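# Transfer 96-well plate from bench B1 into nest N1

## Task

Pick up the 96-well plate at bench position B1 and put it into the raised plate nest N1. It has to lie flat between the nest's locating features, with well A1 (the cut-off corner) at the nest corner labelled A1. Letting it drop a few millimetres onto N1 is acceptable, but a much higher drop there counts as failure. The plate must stay in place without the robot holding it, so finish by opening the gripper and pulling the arm away.

## Robot and tools

Robot: two Kinova Gen3 seven-joint arms, left_arm and right_arm, each carrying a Robotiq 2F-85 parallel gripper and a wrist camera. Both bases sit at table height and face roughly +x: left_arm at (+0.043, +0.300, 0) m and right_arm at (-0.054, -0.267, 0) m in the scene frame. Only one arm is needed; the spare one can be moved out of the way, but the two arms must never collide or press on each other.

Scene frame: the origin lies on the table surface midway between the bases. +x points out across the table, +z points up, and left_arm is on the +y side. The names left and right do not refer to sides of a camera image. Gripper frame: +z runs along the fingers away from the wrist, and the pads close along y. The reported end_effector_position is the point between the pads when closed. Closed fingertips reach about 19 mm past it, open ones about 6 mm, and closing pushes the tips roughly 13 mm further out, so keep that clearance above surfaces.

execute_actions(actions): actions is a list of actions run in sequence; an empty list only returns the current state and images. Each action is a table of up to 15 rows, one row per control step of 1/30 s; if fewer rows are given, the last row repeats until 15 steps (0.5 s) have passed. Every row holds 16 numbers, each in [-1, 1], covering both arms even if one is idle: left dx, dy, dz, rx, ry, rz, left gripper position, left gripper speed, then the same eight for the right arm. dx to rz are an offset (not a pose) from the gripper's measured pose at the start of that action, expressed in the gripper's own axes; every row in the action refers to that same start, not to the row before. 1.0 equals 0.6 m of translation or 180 degrees of rotation; rx, ry, rz form one rotation vector. Per step, the command is clipped to at most 70 mm and 16 degrees from the measured pose, so large offsets need several actions.

Gripper numbers: position +1 is fully open (85 mm), 0 is roughly 41 mm, about -0.8 brings the pads together, and -1 closes until blocked. speed -1 is about 20 mm/s, 0 about 85 mm/s, +1 about 150 mm/s. A full close squeezes with roughly 190 to 235 N per pad. For a softer grip, open first, then ask for a position just under the object's width. To release, ask for a position wider than the object. To leave a gripper unchanged, repeat its previous position and speed; a 0 is a real command. position_measured_pct reads about 50 minus 50 times the finger position: 0 is fully open, a stop below about 90 means something is held, and about 90 or more means the pads closed on nothing or something very thin.

move(target, speed, blocking): target is one 16-number row laid out as above; its pose part is an offset in each gripper's own axes from the pose given in the last result that showed one. Each gripper follows a straight line, all arms finishing together, over 0.5 to 10 s (cut off at 10 s). speed is the top path speed in m/s, 0.002 to 0.5, default 0.25; rotation may go up to twice that in rad/s. Finger numbers are applied at the start. Paths do not avoid obstacles, grippers can lag or overshoot, and faster or deeper contacts press harder. The result adds a move: line giving the ending (done, off_target, moving, held, fault) and any limits (paced = command clipped; held = a safety check blocked some steps, after which the arm can jump ahead quickly), plus each gripper's distance to its goal. With blocking=false the call returns after 0.5 s while motion continues; poll with wait(0) or halt with stop before sending other motion.

wait(seconds): 0 to 10 s with each arm holding its last command; returns early if a running move ends. stop(): brakes a running move (needs some stopping distance; fingers keep moving). zoom_image(camera, region): camera is cam_left_wrist or cam_right_wrist (both 504x504); region is [x0, y0, x1, y1] in pixels from the top-left, at most 504 by 504. read_manual(section): only returns licence texts (section "licences"). finished_scene(scene): ends the given scene irreversibly and reports success; call it only once the plate rests correctly on its own and the gripper is open and clear.

Results: a state line per arm gives end_effector_position (m) and end_effector_quat_wxyz in the scene frame; it can be slightly off when the arm is stretched. Hand target lines show where the controller is currently steering each gripper. A pose unreachable line means the clearance check altered or blocked that arm's command. Camera images from both wrists follow.

Cautions: if a joint's contact torque reaches its load limit (49.6 N m for the big joints, 31.2 N m for the wrist joints, including the held object's weight), that arm freezes for 10 s and the rest of the call is skipped. Holding loads heats motors: MOTOR HOT appears from 60 °C, and at 75 °C an OVER-TEMPERATURE FAULT lets the arm sag. The robot keeps its last command while you are composing a reply. For an idle arm, send the offset back to where it should be in the first call of a reply, then zeros. Never knock anything off the table; that ends the scene. Avoid drops, slips, slams and hard pushes. Loose objects may be nudged now and then. Plate hints: A1 is the cut-off corner; fully open pads span the plate body across its width but not its base flange, so grip the body above the flange, lower gently into N1 with only a tiny drop, open, and lift away.

Each tool is called after ">>>" as name(argument=value, ...), one argument or row to a line, values as JSON.

## Session

>>> execute_actions(
  actions=[],
)

Scene clock: 0.00 s.
left_arm: end_effector_position=(+0.4935, +0.3050, +0.1993) position_measured_pct=0.0 end_effector_quat_wxyz=(-0.001, -0.005, +1.000, -0.000) | right_arm: end_effector_position=(+0.3293, +0.1706, +0.1579) position_measured_pct=0.0 end_effector_quat_wxyz=(-0.391, +0.630, -0.576, +0.345)
Joint positions: left_arm=[-0.057  0.435  0.001  1.655 -0.     1.053  1.514] | right_arm=[-1.713  0.845  0.513  1.964  1.524  0.668  0.424]
Joint velocities: left_arm=[-0.001  0.    -0.001  0.001  0.    -0.    -0.   ] | right_arm=[-0.    -0.002 -0.    -0.001 -0.001  0.001 -0.001]
Motor temperatures (°C, as the motors report them): left_arm=[33 33 31 32 40 38 40] | right_arm=[34 28 33 32 39 38 41]
Hand target (left_arm): +0.493, +0.305, +0.199; -0.001, -0.005, +1.000, -0.000
Hand target (right_arm): +0.329, +0.171, +0.158; -0.391, +0.630, -0.576, +0.345

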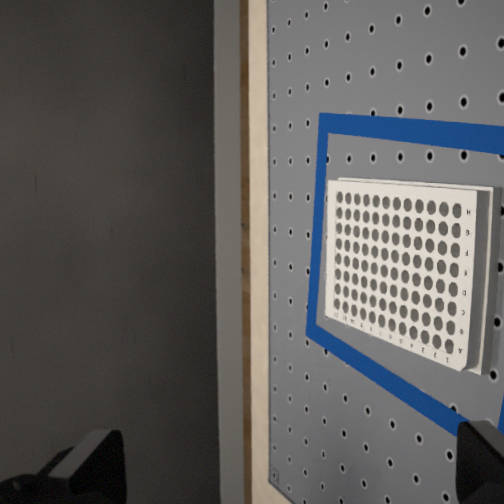

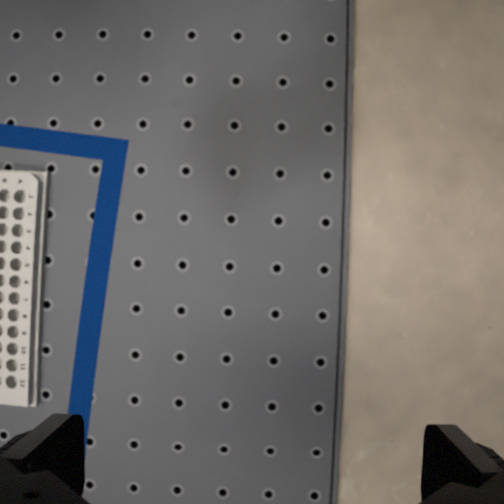

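>>> zoom_image(
  camera="cam_left_wrist",
  region=[0, 0, 504, 504],
)

>>> zoom_image(
  camera="cam_right_wrist",
  region=[0, 100, 200, 450],
)

Region (0, 0, 504, 504) of cam_left_wrist's 504x504 image, scaled by 1.000.

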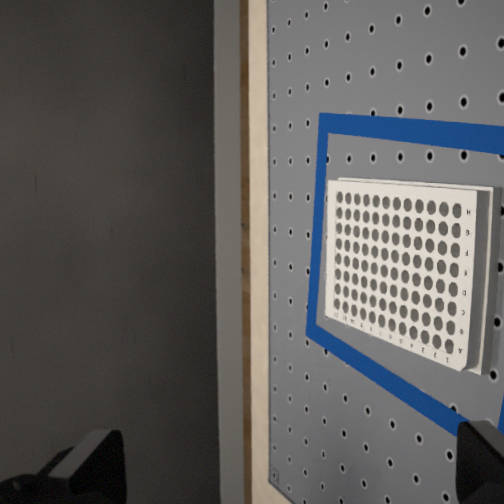

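Region (0, 100, 200, 450) of cam_right_wrist's 504x504 image, scaled by 1.440; it fills the left 288 columns of this view, and the rest is white.

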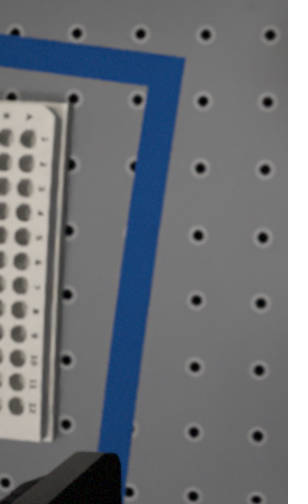

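>>> move(
  target=[0,0,-0.15,0,0,0,1,0, 0.528,-0.354,-0.204,-0.349,0,0,1,0],
  speed=0.3,
)

Scene clock: 7.53 s.
left_arm: end_effector_position=(+0.4936, +0.3050, +0.2894) position_measured_pct=0.0 end_effector_quat_wxyz=(-0.001, -0.005, +1.000, -0.000) | right_arm: end_effector_position=(+0.3488, -0.1527, +0.3972) position_measured_pct=0.0 end_effector_quat_wxyz=(-0.005, +0.741, -0.672, -0.004)
Joint positions: left_arm=[-0.061  0.354  0.006  1.47  -0.002  1.318  1.516] | right_arm=[-0.929  0.324  0.903  1.295 -0.267  1.638  3.166]
Joint velocities: left_arm=[ 0.  0. -0. -0. -0.  0. -0.] | right_arm=[ 0.003  0.005  0.002  0.    -0.001  0.     0.001]
Motor temperatures (°C, as the motors report them): left_arm=[33 33 31 32 40 38 40] | right_arm=[34 28 33 32 39 39 41]
Hand target (left_arm): +0.494, +0.305, +0.289; -0.001, -0.005, +1.000, -0.000
Hand target (right_arm): +0.349, -0.153, +0.397; -0.005, +0.741, -0.672, -0.004
Off the commanded pose (left_arm): 0.000 m, 0 deg.
Off the commanded pose (right_arm): 0.003 m, 0 deg.
move: done; limits=paced

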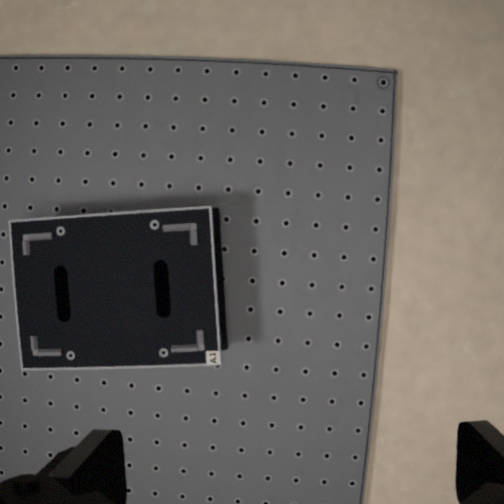

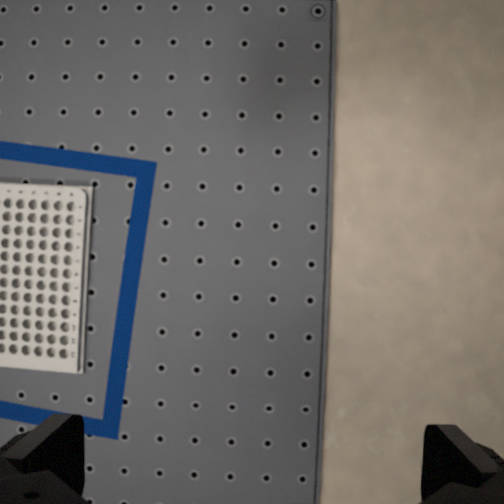

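>>> move(
  target=[0.0527,-0.2695,0.315,0,0,0.008,1,0, 0.305,-0.1725,0.253,0,-0.333,0,1,0],
  speed=0.3,
)

Scene clock: 15.53 s.
left_arm: end_effector_position=(+0.4635, +0.1426, +0.1003) position_measured_pct=0.0 end_effector_quat_wxyz=(-0.001, +0.008, +1.000, -0.000) | right_arm: end_effector_position=(+0.4674, -0.3223, +0.2401) position_measured_pct=0.0 end_effector_quat_wxyz=(-0.340, +0.639, -0.579, -0.375)
Joint positions: left_arm=[ 0.28   0.578  0.047  1.796 -0.035  0.77   1.89 ] | right_arm=[ 0.286  1.033  0.532  1.021 -1.171  2.029  3.972]
Joint velocities: left_arm=[ 0.001  0.    -0.001  0.001 -0.     0.001  0.   ] | right_arm=[ 0.002  0.004  0.     0.    -0.001  0.001 -0.001]
Motor temperatures (°C, as the motors report them): left_arm=[33 34 31 32 40 38 40] | right_arm=[34 29 33 32 39 39 41]
Hand target (left_arm): +0.463, +0.143, +0.100; -0.001, +0.008, +1.000, -0.000
Hand target (right_arm): +0.467, -0.322, +0.240; -0.340, +0.639, -0.579, -0.375
Off the commanded pose (left_arm): 0.000 m, 0 deg.
Off the commanded pose (right_arm): 0.004 m, 0 deg.
move: off_target (right_arm)

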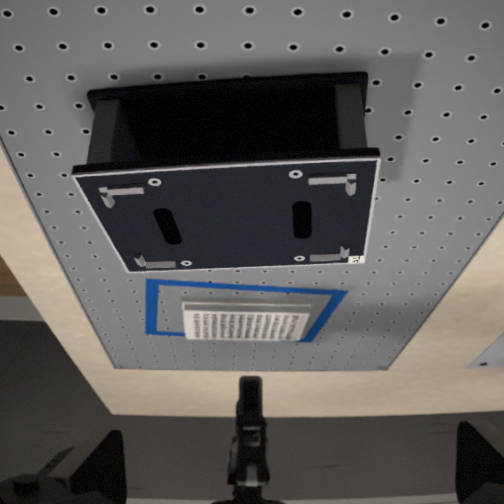

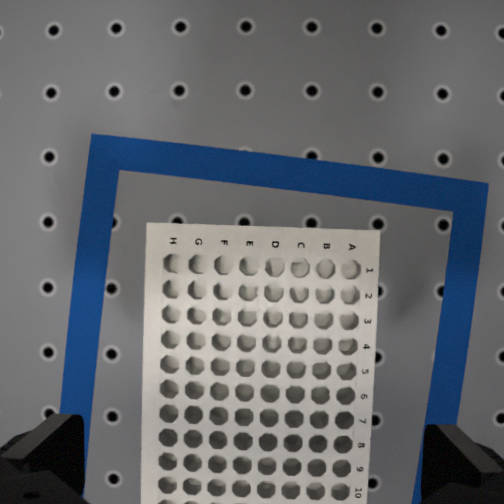

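>>> move(
  target=[0,0,0.1,0,0,0.002,1,0, 0,0,0,0,0,0,1,0],
  speed=0.2,
)

Scene clock: 18.00 s.
left_arm: end_effector_position=(+0.4635, +0.1425, +0.0406) position_measured_pct=0.0 end_effector_quat_wxyz=(-0.000, +0.011, +1.000, -0.001) | right_arm: end_effector_position=(+0.4674, -0.3223, +0.2401) position_measured_pct=0.0 end_effector_quat_wxyz=(-0.340, +0.639, -0.579, -0.375)
Joint positions: left_arm=[ 0.285  0.691  0.04   1.841 -0.042  0.611  1.889] | right_arm=[ 0.286  1.033  0.532  1.021 -1.171  2.029  3.972]
Joint velocities: left_arm=[ 0.001  0.008 -0.001  0.001 -0.    -0.    -0.   ] | right_arm=[ 0.    -0.    -0.    -0.    -0.001 -0.001  0.001]
Motor temperatures (°C, as the motors report them): left_arm=[33 34 31 32 40 38 40] | right_arm=[34 29 33 32 39 39 41]
Hand target (left_arm): +0.463, +0.143, +0.040; -0.001, +0.011, +1.000, -0.000
Hand target (right_arm): +0.467, -0.322, +0.240; -0.340, +0.639, -0.579, -0.375
Off the commanded pose (left_arm): 0.000 m, 0 deg.
Off the commanded pose (right_arm): 0.000 m, 0 deg.
move: done

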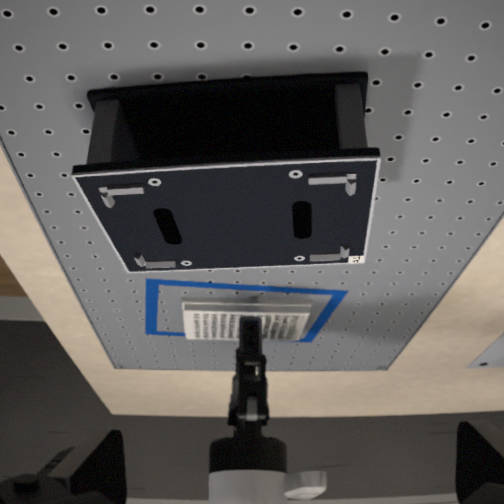

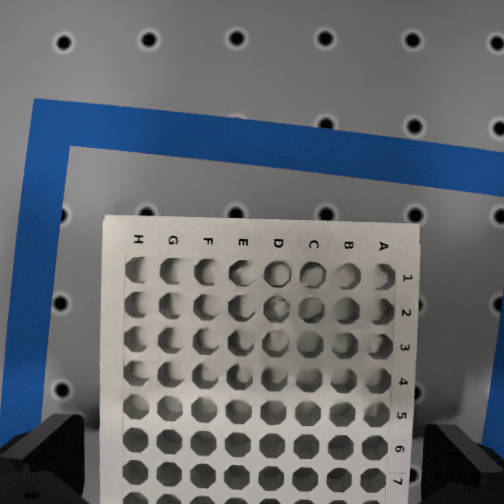

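>>> zoom_image(
  camera="cam_right_wrist",
  region=[40, 384, 160, 504],
)

>>> zoom_image(
  camera="cam_right_wrist",
  region=[360, 384, 480, 504],
)

>>> zoom_image(
  camera="cam_left_wrist",
  region=[170, 270, 330, 370],
)

Region (40, 384, 160, 504) of cam_right_wrist's 504x504 image, scaled by 4.200.

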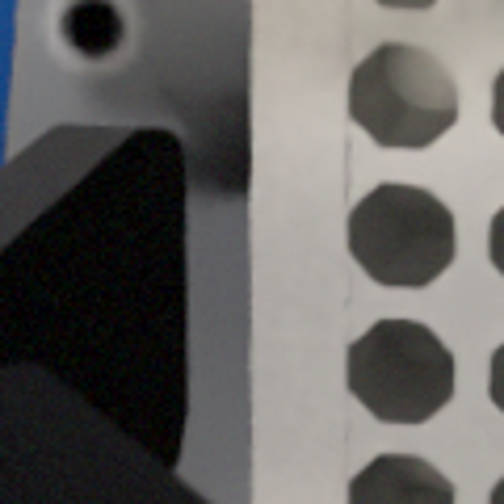

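Region (360, 384, 480, 504) of cam_right_wrist's 504x504 image, scaled by 4.200.

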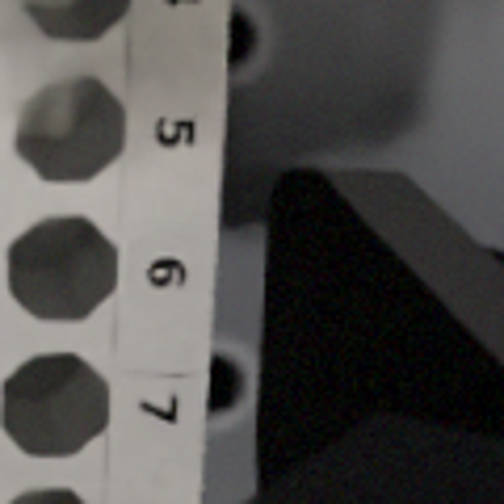

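Region (170, 270, 330, 370) of cam_left_wrist's 504x504 image, scaled by 3.150; it fills the top 315 rows of this view, and the rest is white.

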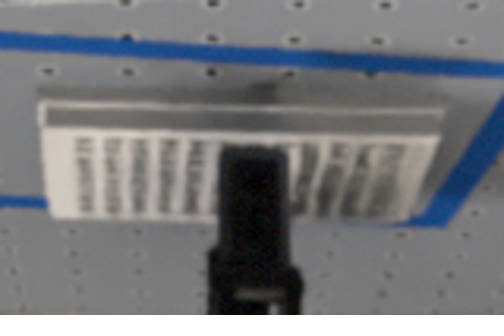

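>>> move(
  target=[0,0.0004,0.0167,0,0,0,1,0, 0,0,0,0,0,0,1,0],
  speed=0.03,
)

>>> zoom_image(
  camera="cam_left_wrist",
  region=[200, 280, 300, 350],
)

Scene clock: 21.23 s.
left_arm: end_effector_position=(+0.4636, +0.1428, +0.0306) position_measured_pct=0.0 end_effector_quat_wxyz=(-0.000, +0.011, +1.000, -0.001) | right_arm: end_effector_position=(+0.4674, -0.3223, +0.2401) position_measured_pct=0.0 end_effector_quat_wxyz=(-0.340, +0.639, -0.579, -0.375)
Joint positions: left_arm=[ 0.286  0.711  0.038  1.846 -0.043  0.585  1.89 ] | right_arm=[ 0.286  1.033  0.532  1.021 -1.171  2.029  3.972]
Joint velocities: left_arm=[ 0.001  0.001 -0.     0.001 -0.    -0.     0.   ] | right_arm=[-0.    -0.    -0.    -0.     0.    -0.001  0.   ]
Motor temperatures (°C, as the motors report them): left_arm=[33 34 31 32 40 38 40] | right_arm=[34 29 33 32 39 39 41]
Hand target (left_arm): +0.464, +0.143, +0.031; -0.000, +0.011, +1.000, -0.001
Hand target (right_arm): +0.467, -0.322, +0.240; -0.340, +0.639, -0.579, -0.375
Off the commanded pose (left_arm): 0.000 m, 0 deg.
Off the commanded pose (right_arm): 0.000 m, 0 deg.
move: done

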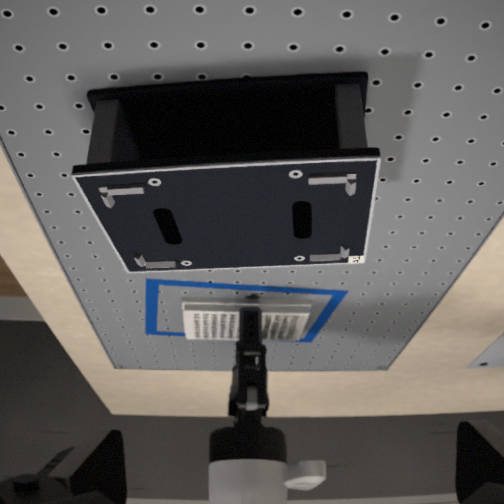

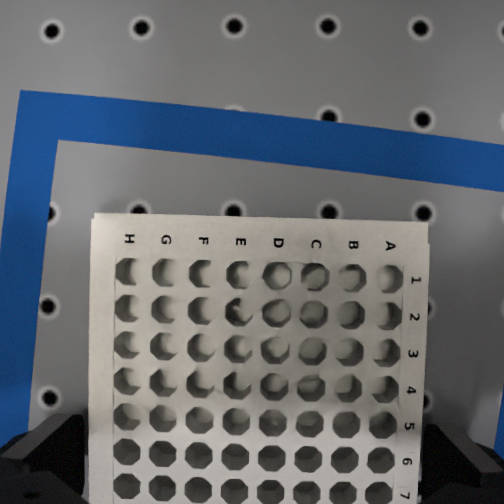

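Region (200, 280, 300, 350) of cam_left_wrist's 504x504 image, scaled by 5.040; it fills the top 353 rows of this view, and the rest is white.

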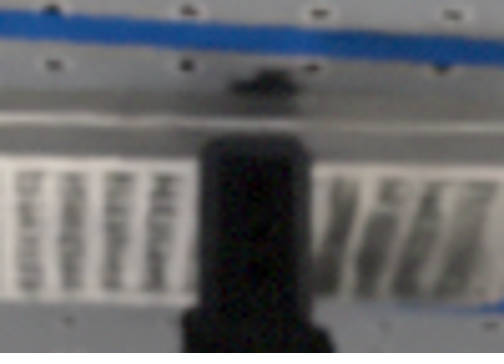

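>>> zoom_image(
  camera="cam_right_wrist",
  region=[50, 404, 150, 504],
)

>>> zoom_image(
  camera="cam_right_wrist",
  region=[370, 404, 470, 504],
)

Region (50, 404, 150, 504) of cam_right_wrist's 504x504 image, scaled by 5.040.

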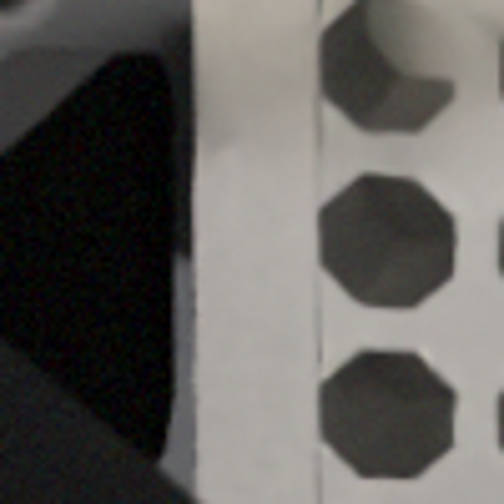

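Region (370, 404, 470, 504) of cam_right_wrist's 504x504 image, scaled by 5.040.

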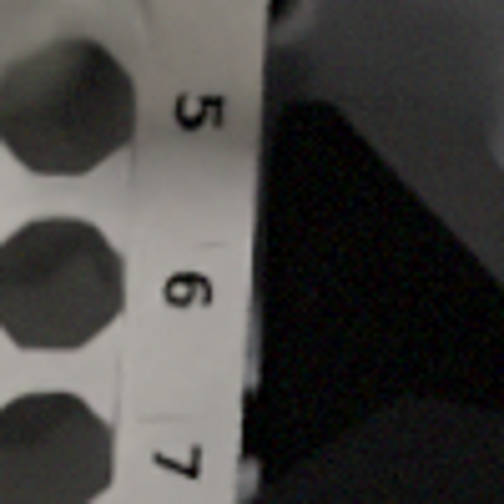

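>>> move(
  target=[-0.004,0.0002,0.008,0,0,0,1,0, 0,0,0,0,0,0,1,0],
  speed=0.02,
)

>>> execute_actions(
  actions=[
    [[0,0,0,0,0,0,0.8,-1, 0,0,0,0,0,0,1,0]],
  ],
)

>>> zoom_image(
  camera="cam_left_wrist",
  region=[200, 280, 300, 350],
)

Scene clock: 23.50 s.
left_arm: end_effector_position=(+0.4660, +0.1428, +0.0259) position_measured_pct=0.0 end_effector_quat_wxyz=(-0.000, +0.011, +1.000, -0.001) | right_arm: end_effector_position=(+0.4674, -0.3223, +0.2401) position_measured_pct=0.0 end_effector_quat_wxyz=(-0.340, +0.639, -0.579, -0.375)
Joint positions: left_arm=[ 0.284  0.724  0.038  1.84  -0.043  0.578  1.888] | right_arm=[ 0.286  1.033  0.532  1.021 -1.171  2.029  3.972]
Joint velocities: left_arm=[-0.     0.002 -0.    -0.001  0.    -0.    -0.   ] | right_arm=[-0.     0.001 -0.001 -0.     0.    -0.001  0.   ]
Motor temperatures (°C, as the motors report them): left_arm=[33 34 31 32 40 38 40] | right_arm=[34 29 33 32 39 39 41]
Hand target (left_arm): +0.466, +0.143, +0.026; -0.000, +0.011, +1.000, -0.001
Hand target (right_arm): +0.467, -0.322, +0.240; -0.340, +0.639, -0.579, -0.375
Off the commanded pose (left_arm): 0.000 m, 0 deg.
Off the commanded pose (right_arm): 0.000 m, 0 deg.
move: done

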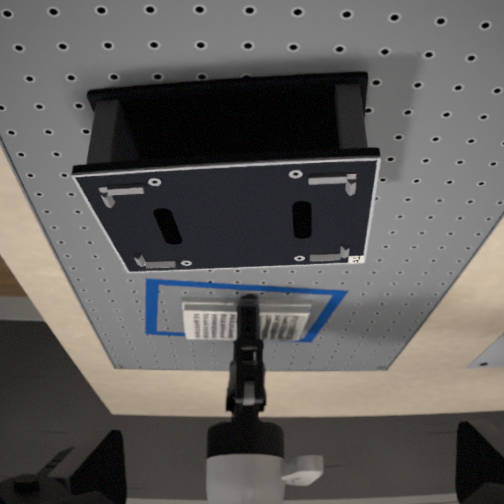

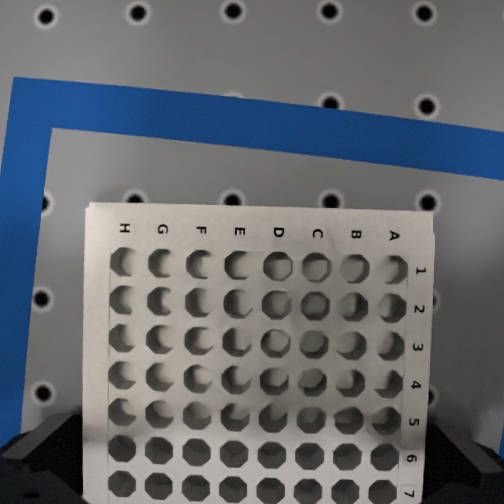

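Scene clock: 24.00 s.
left_arm: end_effector_position=(+0.4661, +0.1429, +0.0270) position_measured_pct=6.7 end_effector_quat_wxyz=(+0.000, +0.011, +1.000, -0.001) | right_arm: end_effector_position=(+0.4674, -0.3223, +0.2401) position_measured_pct=0.0 end_effector_quat_wxyz=(-0.340, +0.639, -0.579, -0.375)
Joint positions: left_arm=[ 0.284  0.721  0.038  1.841 -0.044  0.58   1.888] | right_arm=[ 0.286  1.033  0.532  1.021 -1.171  2.029  3.972]
Joint velocities: left_arm=[ 0.001 -0.005  0.     0.    -0.     0.001  0.   ] | right_arm=[-0.     0.    -0.    -0.001  0.     0.001  0.001]
Motor temperatures (°C, as the motors report them): left_arm=[33 34 31 32 40 38 40] | right_arm=[34 29 33 32 39 39 41]
Hand target (left_arm): +0.466, +0.143, +0.026; -0.000, +0.011, +1.000, -0.001
Hand target (right_arm): +0.467, -0.322, +0.240; -0.340, +0.639, -0.579, -0.375
Off the commanded pose (left_arm): 0.001 m, 0 deg.
Off the commanded pose (right_arm): 0.000 m, 0 deg.

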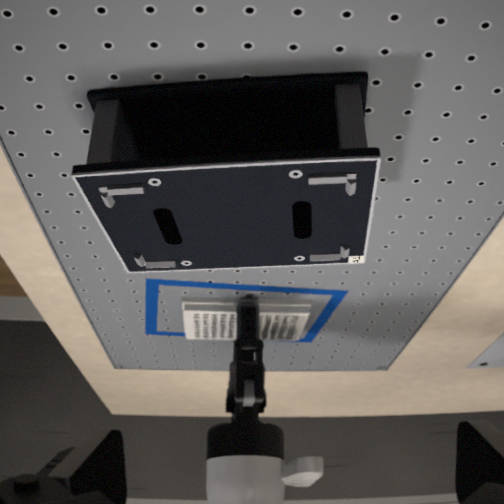

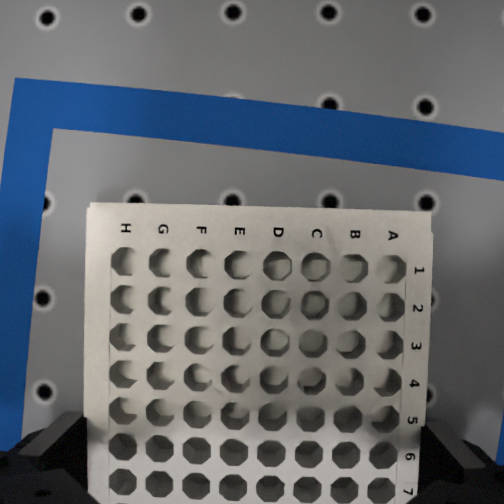

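Region (200, 280, 300, 350) of cam_left_wrist's 504x504 image, scaled by 5.040; it fills the top 353 rows of this view, and the rest is white.

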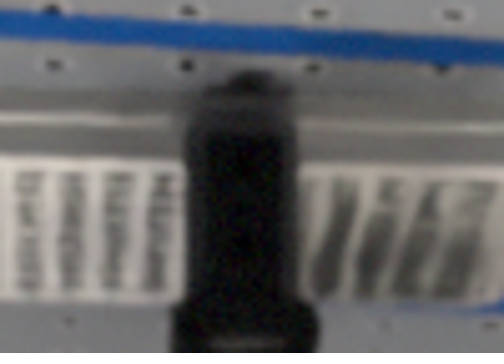

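>>> move(
  target=[0,0,-0.05,0,0,0,0.8,-1, 0,0,0,0,0,0,1,0],
  speed=0.1,
)

>>> move(
  target=[-0.0258,-0.4913,-0.17,0,0,-0.0456,0.8,-1, 0,0,0,0,0,0,1,0],
  speed=0.25,
)

Scene clock: 27.33 s.
left_arm: end_effector_position=(+0.4660, +0.1429, +0.0568) position_measured_pct=7.1 end_effector_quat_wxyz=(+0.000, +0.011, +1.000, -0.001) | right_arm: end_effector_position=(+0.4674, -0.3223, +0.2401) position_measured_pct=0.0 end_effector_quat_wxyz=(-0.340, +0.639, -0.579, -0.375)
Joint positions: left_arm=[ 0.281  0.662  0.042  1.825 -0.041  0.656  1.886] | right_arm=[ 0.286  1.033  0.532  1.021 -1.171  2.029  3.972]
Joint velocities: left_arm=[ 0.001 -0.004 -0.    -0.     0.     0.    -0.   ] | right_arm=[ 0.  0.  0. -0. -0. -0. -0.]
Motor temperatures (°C, as the motors report them): left_arm=[33 34 31 32 40 38 40] | right_arm=[34 29 33 32 39 39 41]
Hand target (left_arm): +0.466, +0.143, +0.057; +0.000, +0.011, +1.000, -0.001
Hand target (right_arm): +0.467, -0.322, +0.240; -0.340, +0.639, -0.579, -0.375
Off the commanded pose (left_arm): 0.000 m, 0 deg.
Off the commanded pose (right_arm): 0.000 m, 0 deg.
move: done

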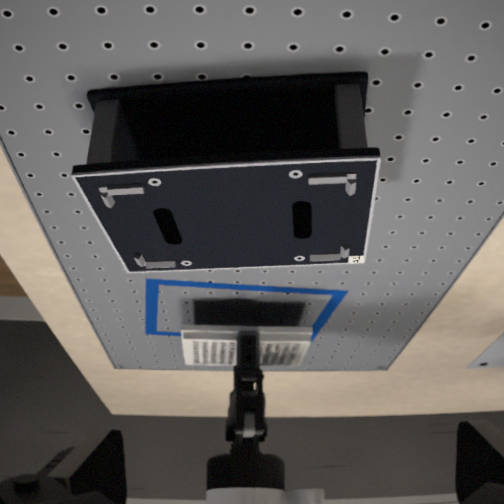

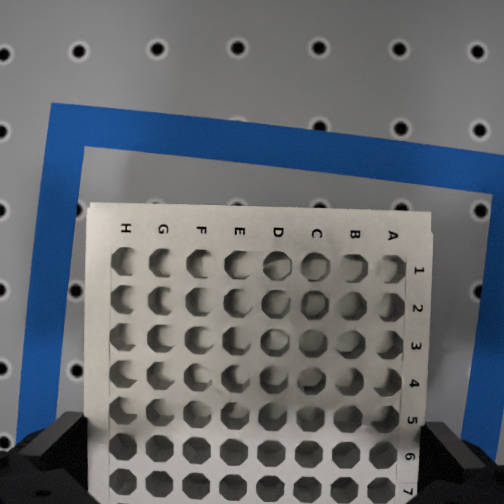

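Scene clock: 29.07 s.
left_arm: end_effector_position=(+0.4754, -0.1520, +0.1596) position_measured_pct=7.1 end_effector_quat_wxyz=(+0.000, -0.061, +0.998, -0.001) | right_arm: end_effector_position=(+0.4674, -0.3223, +0.2401) position_measured_pct=0.0 end_effector_quat_wxyz=(-0.340, +0.639, -0.579, -0.375)
Joint positions: left_arm=[ 0.767  0.871  0.024  0.974 -0.018  1.295  2.47 ] | right_arm=[ 0.286  1.033  0.532  1.021 -1.171  2.029  3.972]
Joint velocities: left_arm=[ 0.003  0.014  0.001 -0.004 -0.001  0.002  0.001] | right_arm=[ 0.     0.     0.    -0.001  0.    -0.001 -0.   ]
Motor temperatures (°C, as the motors report them): left_arm=[33 34 31 32 40 38 40] | right_arm=[34 29 33 32 39 39 41]
Hand target (left_arm): +0.475, -0.152, +0.159; -0.000, -0.061, +0.998, -0.001
Hand target (right_arm): +0.467, -0.322, +0.240; -0.340, +0.639, -0.579, -0.375
Off the commanded pose (left_arm): 0.001 m, 0 deg.
Off the commanded pose (right_arm): 0.000 m, 0 deg.
move: done

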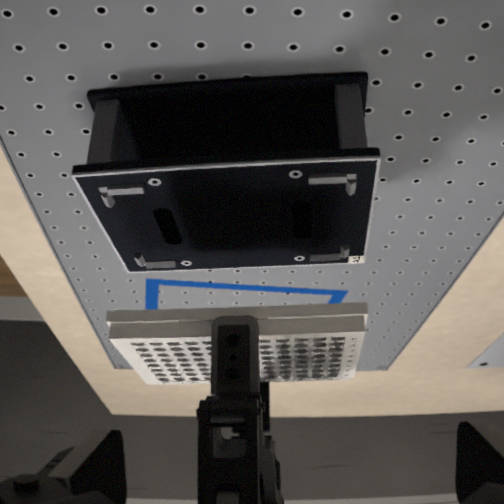

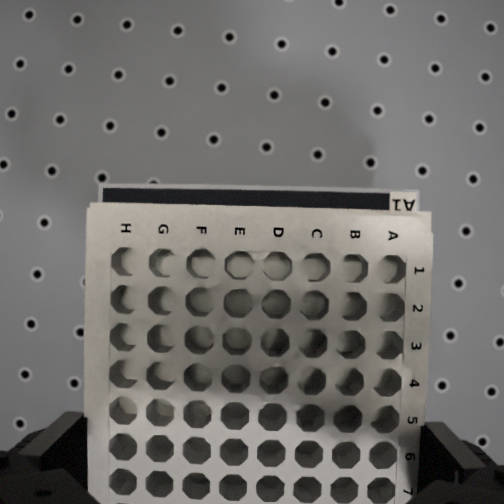

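>>> move(
  target=[0,0,0.065,0,0,0,0.8,-1, 0,0,0,0,0,0,1,0],
  speed=0.12,
)

Scene clock: 30.43 s.
left_arm: end_effector_position=(+0.4755, -0.1521, +0.1206) position_measured_pct=7.1 end_effector_quat_wxyz=(+0.000, -0.061, +0.998, -0.001) | right_arm: end_effector_position=(+0.4674, -0.3223, +0.2401) position_measured_pct=0.0 end_effector_quat_wxyz=(-0.340, +0.639, -0.579, -0.375)
Joint positions: left_arm=[ 0.768  0.906  0.021  1.032 -0.017  1.202  2.47 ] | right_arm=[ 0.286  1.033  0.532  1.021 -1.171  2.029  3.972]
Joint velocities: left_arm=[-0.001  0.001  0.     0.001  0.    -0.001  0.   ] | right_arm=[ 0.     0.    -0.     0.001 -0.001 -0.    -0.001]
Motor temperatures (°C, as the motors report them): left_arm=[33 34 31 32 40 38 40] | right_arm=[34 29 33 32 39 39 41]
Hand target (left_arm): +0.475, -0.152, +0.121; +0.000, -0.061, +0.998, -0.001
Hand target (right_arm): +0.467, -0.322, +0.240; -0.340, +0.639, -0.579, -0.375
Off the commanded pose (left_arm): 0.000 m, 0 deg.
Off the commanded pose (right_arm): 0.000 m, 0 deg.
move: done

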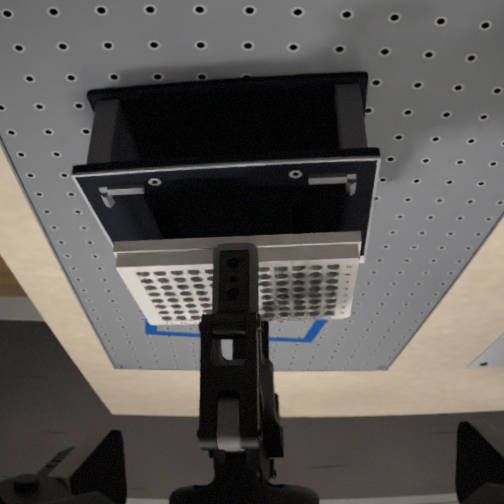

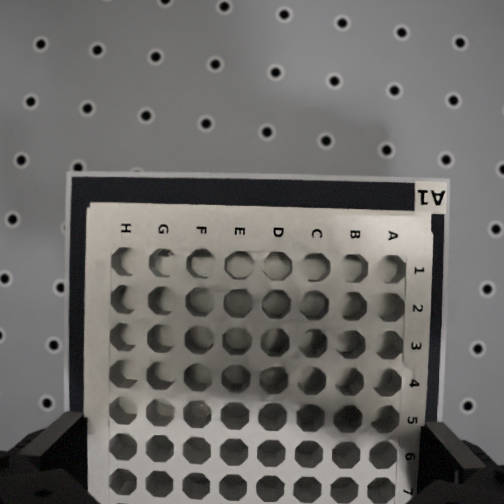

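>>> move(
  target=[0,0,0.03,0,0,0,0.8,-1, 0,0,0,0,0,0,1,0],
  speed=0.06,
)

>>> zoom_image(
  camera="cam_right_wrist",
  region=[30, 150, 170, 290],
)

>>> zoom_image(
  camera="cam_right_wrist",
  region=[350, 150, 490, 290],
)

>>> zoom_image(
  camera="cam_left_wrist",
  region=[60, 140, 400, 300],
)

Scene clock: 31.93 s.
left_arm: end_effector_position=(+0.4755, -0.1521, +0.1027) position_measured_pct=7.1 end_effector_quat_wxyz=(+0.000, -0.061, +0.998, -0.001) | right_arm: end_effector_position=(+0.4674, -0.3223, +0.2401) position_measured_pct=0.0 end_effector_quat_wxyz=(-0.340, +0.639, -0.579, -0.375)
Joint positions: left_arm=[ 0.769  0.924  0.02   1.054 -0.016  1.162  2.47 ] | right_arm=[ 0.286  1.033  0.532  1.021 -1.171  2.029  3.972]
Joint velocities: left_arm=[-0.001  0.001  0.     0.     0.    -0.    -0.   ] | right_arm=[-0.     0.002 -0.    -0.     0.     0.    -0.   ]
Motor temperatures (°C, as the motors report them): left_arm=[33 34 31 32 40 38 40] | right_arm=[34 29 33 32 39 39 41]
Hand target (left_arm): +0.475, -0.152, +0.103; +0.000, -0.061, +0.998, -0.001
Hand target (right_arm): +0.467, -0.322, +0.240; -0.340, +0.639, -0.579, -0.375
Off the commanded pose (left_arm): 0.000 m, 0 deg.
Off the commanded pose (right_arm): 0.000 m, 0 deg.
move: done

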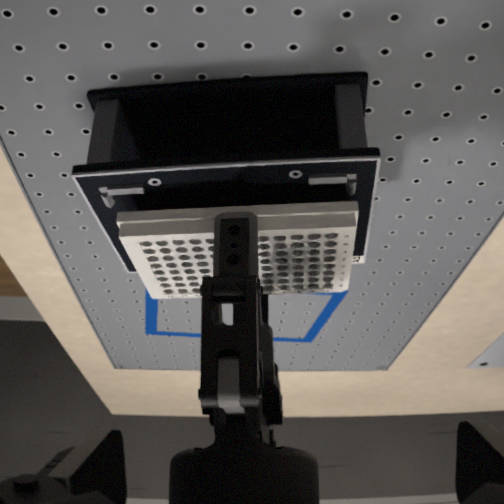

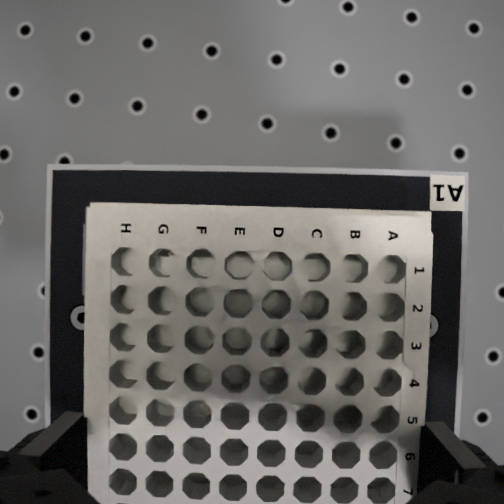

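Region (30, 150, 170, 290) of cam_right_wrist's 504x504 image, scaled by 3.600.

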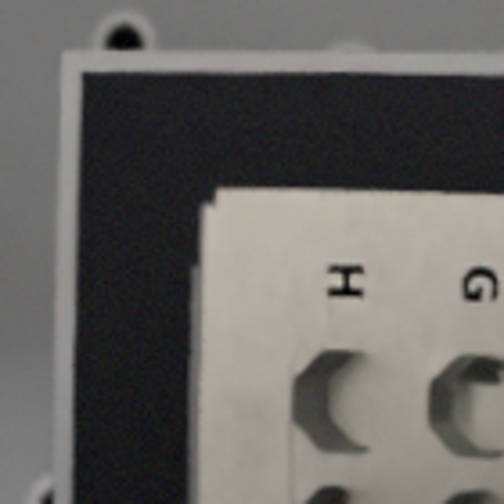

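Region (350, 150, 490, 290) of cam_right_wrist's 504x504 image, scaled by 3.600.

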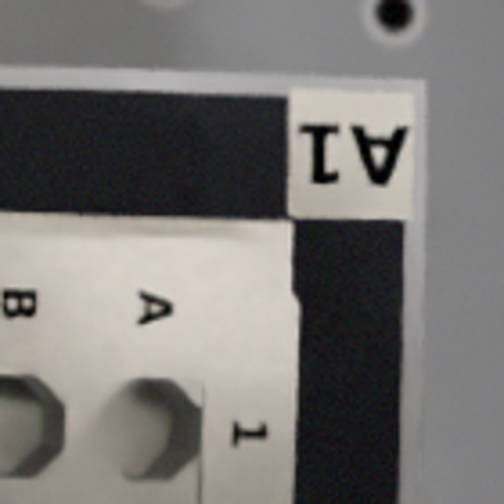

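Region (60, 140, 400, 300) of cam_left_wrist's 504x504 image, scaled by 1.482; it fills the top 237 rows of this view, and the rest is white.

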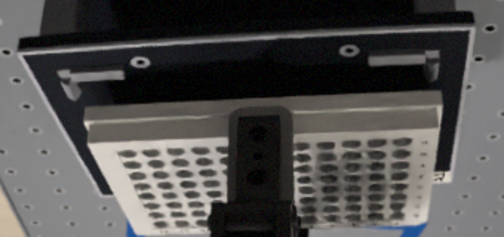

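>>> move(
  target=[-0.0085,-0.0012,0.003,0,0,-0.0022,0.8,-1, 0,0,0,0,0,0,1,0],
  speed=0.03,
)

>>> zoom_image(
  camera="cam_right_wrist",
  region=[30, 140, 190, 300],
)

>>> zoom_image(
  camera="cam_right_wrist",
  region=[330, 140, 490, 300],
)

>>> zoom_image(
  camera="cam_left_wrist",
  region=[70, 160, 170, 260],
)

>>> zoom_image(
  camera="cam_left_wrist",
  region=[290, 160, 390, 260],
)

Scene clock: 34.87 s.
left_arm: end_effector_position=(+0.4806, -0.1522, +0.1009) position_measured_pct=7.1 end_effector_quat_wxyz=(+0.000, -0.064, +0.998, -0.001) | right_arm: end_effector_position=(+0.4674, -0.3223, +0.2401) position_measured_pct=0.0 end_effector_quat_wxyz=(-0.340, +0.639, -0.579, -0.375)
Joint positions: left_arm=[ 0.764  0.935  0.019  1.036 -0.015  1.169  2.47 ] | right_arm=[ 0.286  1.033  0.532  1.021 -1.171  2.029  3.972]
Joint velocities: left_arm=[ 0.     0.002  0.001 -0.    -0.     0.    -0.   ] | right_arm=[ 0.    -0.001  0.    -0.001 -0.    -0.001  0.   ]
Motor temperatures (°C, as the motors report them): left_arm=[33 34 31 32 40 38 40] | right_arm=[34 29 33 32 39 39 41]
Hand target (left_arm): +0.481, -0.152, +0.101; +0.000, -0.065, +0.998, -0.001
Hand target (right_arm): +0.467, -0.322, +0.240; -0.340, +0.639, -0.579, -0.375
Off the commanded pose (left_arm): 0.000 m, 0 deg.
Off the commanded pose (right_arm): 0.000 m, 0 deg.
move: done

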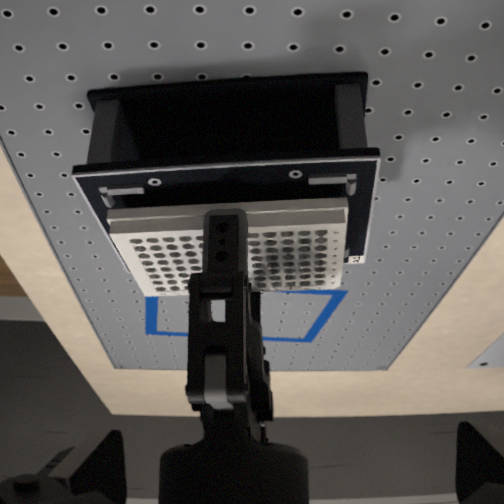

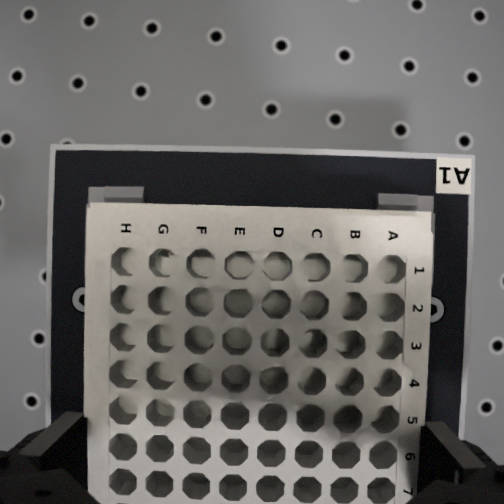

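Region (30, 140, 190, 300) of cam_right_wrist's 504x504 image, scaled by 3.150.

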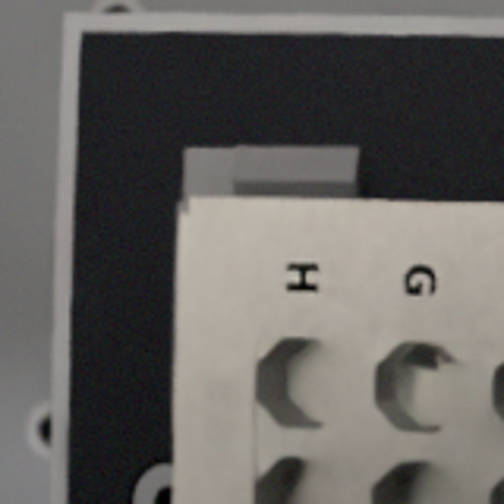

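Region (330, 140, 490, 300) of cam_right_wrist's 504x504 image, scaled by 3.150.

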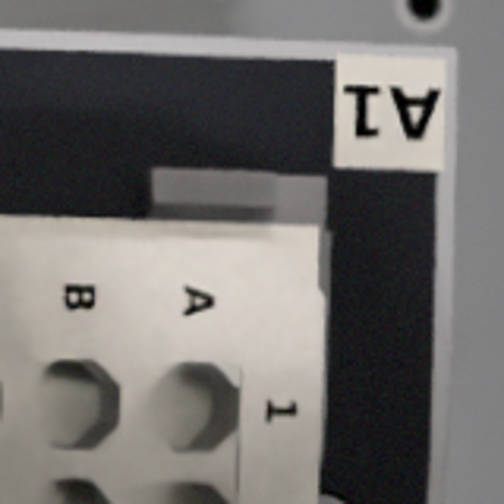

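Region (70, 160, 170, 260) of cam_left_wrist's 504x504 image, scaled by 5.040.

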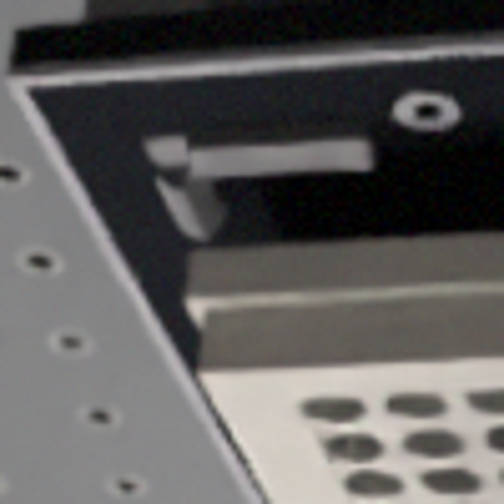

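Region (290, 160, 390, 260) of cam_left_wrist's 504x504 image, scaled by 5.040.

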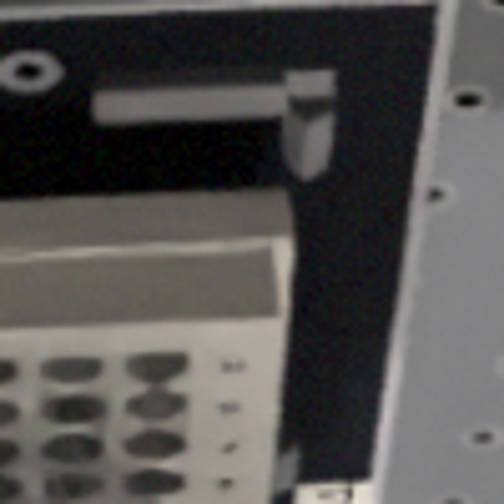

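>>> move(
  target=[-0.0003,0,0.012,0,0,0,0.8,-1, 0,0,0,0,0,0,1,0],
  speed=0.02,
)

>>> zoom_image(
  camera="cam_right_wrist",
  region=[30, 140, 190, 300],
)

>>> zoom_image(
  camera="cam_right_wrist",
  region=[330, 140, 490, 300],
)

>>> zoom_image(
  camera="cam_left_wrist",
  region=[70, 160, 170, 260],
)

>>> zoom_image(
  camera="cam_left_wrist",
  region=[290, 160, 390, 260],
)

Scene clock: 38.07 s.
left_arm: end_effector_position=(+0.4808, -0.1522, +0.0938) position_measured_pct=7.1 end_effector_quat_wxyz=(+0.000, -0.064, +0.998, -0.001) | right_arm: end_effector_position=(+0.4674, -0.3223, +0.2401) position_measured_pct=0.0 end_effector_quat_wxyz=(-0.340, +0.639, -0.579, -0.375)
Joint positions: left_arm=[ 0.764  0.943  0.018  1.043 -0.015  1.153  2.47 ] | right_arm=[ 0.286  1.033  0.532  1.021 -1.171  2.029  3.972]
Joint velocities: left_arm=[-0.     0.001 -0.     0.     0.    -0.001 -0.   ] | right_arm=[-0.     0.    -0.001  0.001 -0.001 -0.     0.   ]
Motor temperatures (°C, as the motors report them): left_arm=[33 34 31 32 40 38 40] | right_arm=[34 29 33 32 39 39 41]
Hand target (left_arm): +0.481, -0.152, +0.094; +0.000, -0.064, +0.998, -0.001
Hand target (right_arm): +0.467, -0.322, +0.240; -0.340, +0.639, -0.579, -0.375
Off the commanded pose (left_arm): 0.000 m, 0 deg.
Off the commanded pose (right_arm): 0.000 m, 0 deg.
move: done

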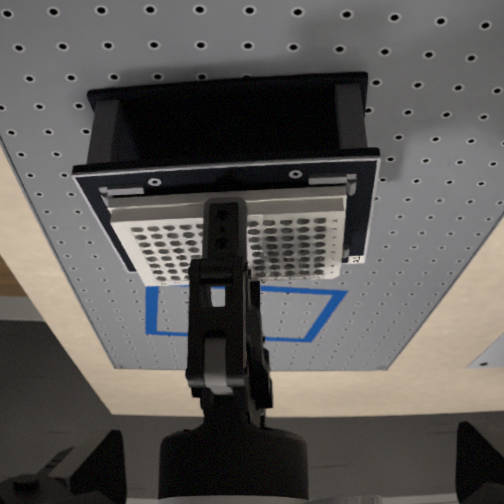

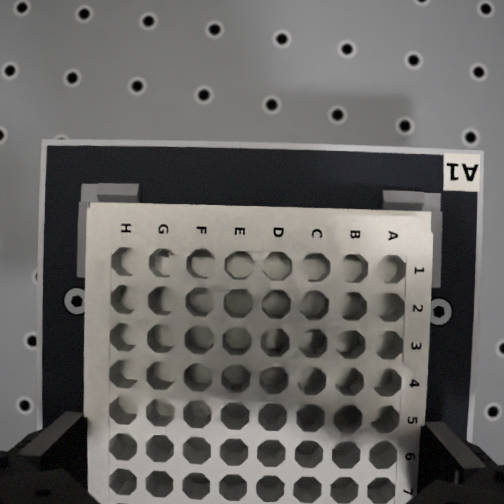

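Region (30, 140, 190, 300) of cam_right_wrist's 504x504 image, scaled by 3.150.

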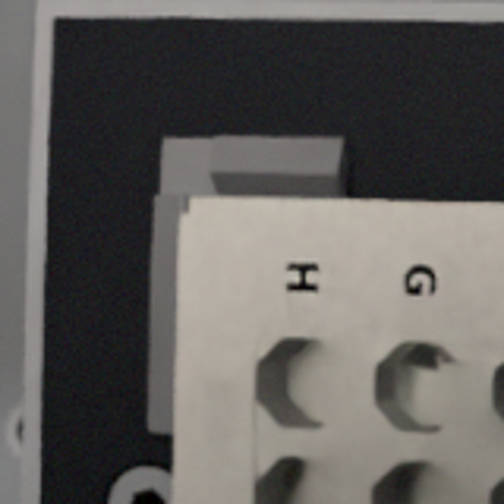

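Region (330, 140, 490, 300) of cam_right_wrist's 504x504 image, scaled by 3.150.

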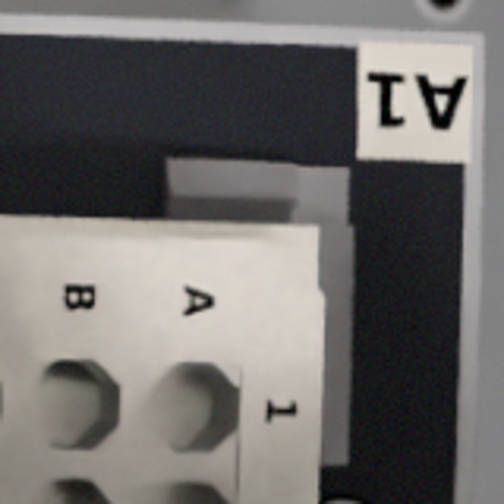

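Region (70, 160, 170, 260) of cam_left_wrist's 504x504 image, scaled by 5.040.

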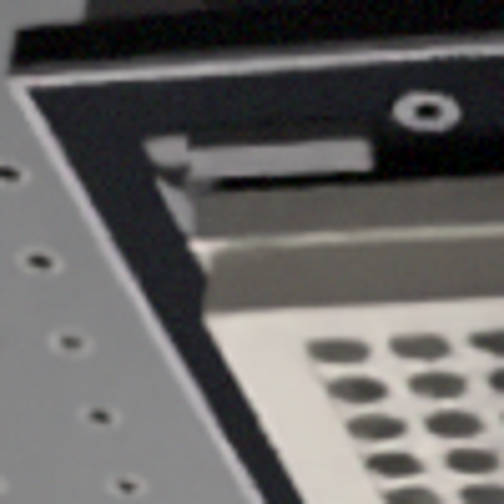

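Region (290, 160, 390, 260) of cam_left_wrist's 504x504 image, scaled by 5.040.

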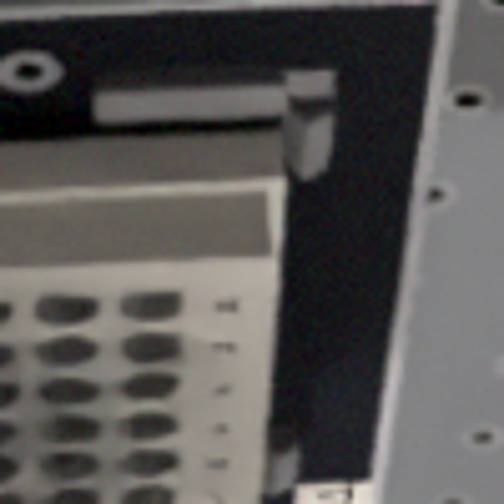

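>>> move(
  target=[0,0,0.0062,0,0,0,0.8,-1, 0,0,0,0,0,0,1,0],
  speed=0.01,
)

>>> zoom_image(
  camera="cam_left_wrist",
  region=[70, 160, 170, 260],
)

>>> zoom_image(
  camera="cam_left_wrist",
  region=[290, 160, 390, 260],
)

Scene clock: 39.93 s.
left_arm: end_effector_position=(+0.4808, -0.1522, +0.0900) position_measured_pct=7.1 end_effector_quat_wxyz=(+0.000, -0.065, +0.998, -0.001) | right_arm: end_effector_position=(+0.4674, -0.3223, +0.2401) position_measured_pct=0.0 end_effector_quat_wxyz=(-0.340, +0.639, -0.579, -0.375)
Joint positions: left_arm=[ 0.764  0.948  0.018  1.047 -0.015  1.145  2.47 ] | right_arm=[ 0.286  1.033  0.532  1.021 -1.171  2.029  3.972]
Joint velocities: left_arm=[-0. -0. -0.  0. -0. -0.  0.] | right_arm=[-0.     0.001 -0.001 -0.     0.002  0.     0.   ]
Motor temperatures (°C, as the motors report them): left_arm=[33 34 31 32 40 38 40] | right_arm=[34 29 33 32 39 39 41]
Hand target (left_arm): +0.481, -0.152, +0.090; +0.000, -0.064, +0.998, -0.001
Hand target (right_arm): +0.467, -0.322, +0.240; -0.340, +0.639, -0.579, -0.375
Off the commanded pose (left_arm): 0.000 m, 0 deg.
Off the commanded pose (right_arm): 0.000 m, 0 deg.
move: done

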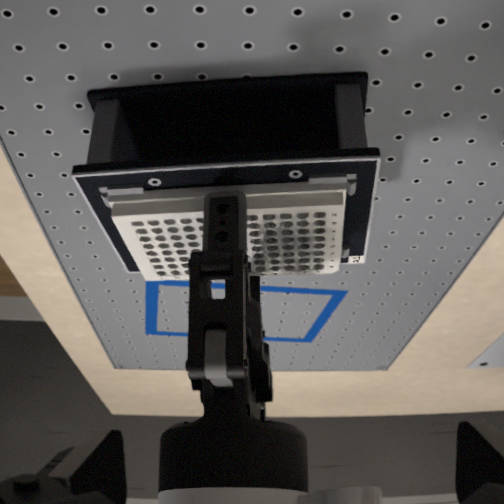

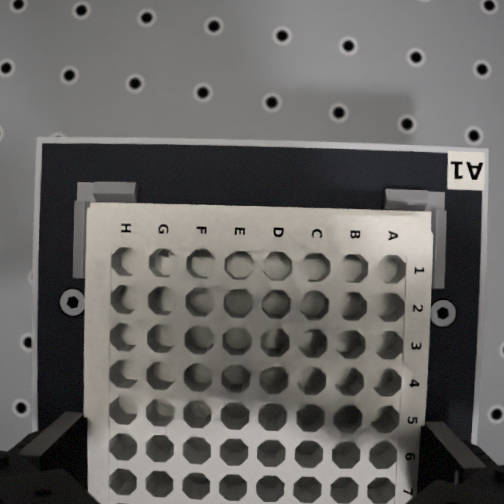

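Region (70, 160, 170, 260) of cam_left_wrist's 504x504 image, scaled by 5.040.

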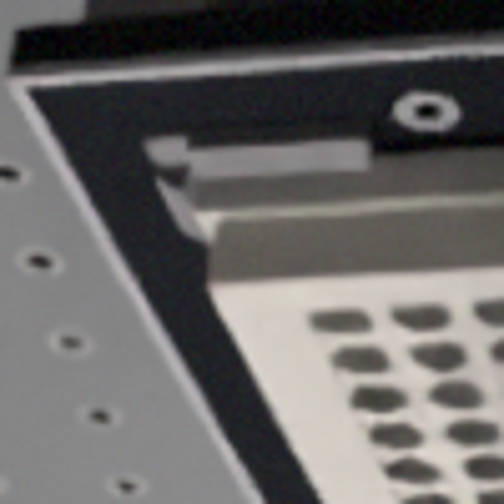

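Region (290, 160, 390, 260) of cam_left_wrist's 504x504 image, scaled by 5.040.

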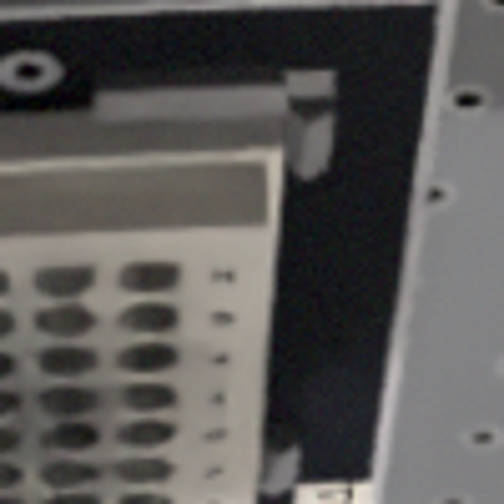

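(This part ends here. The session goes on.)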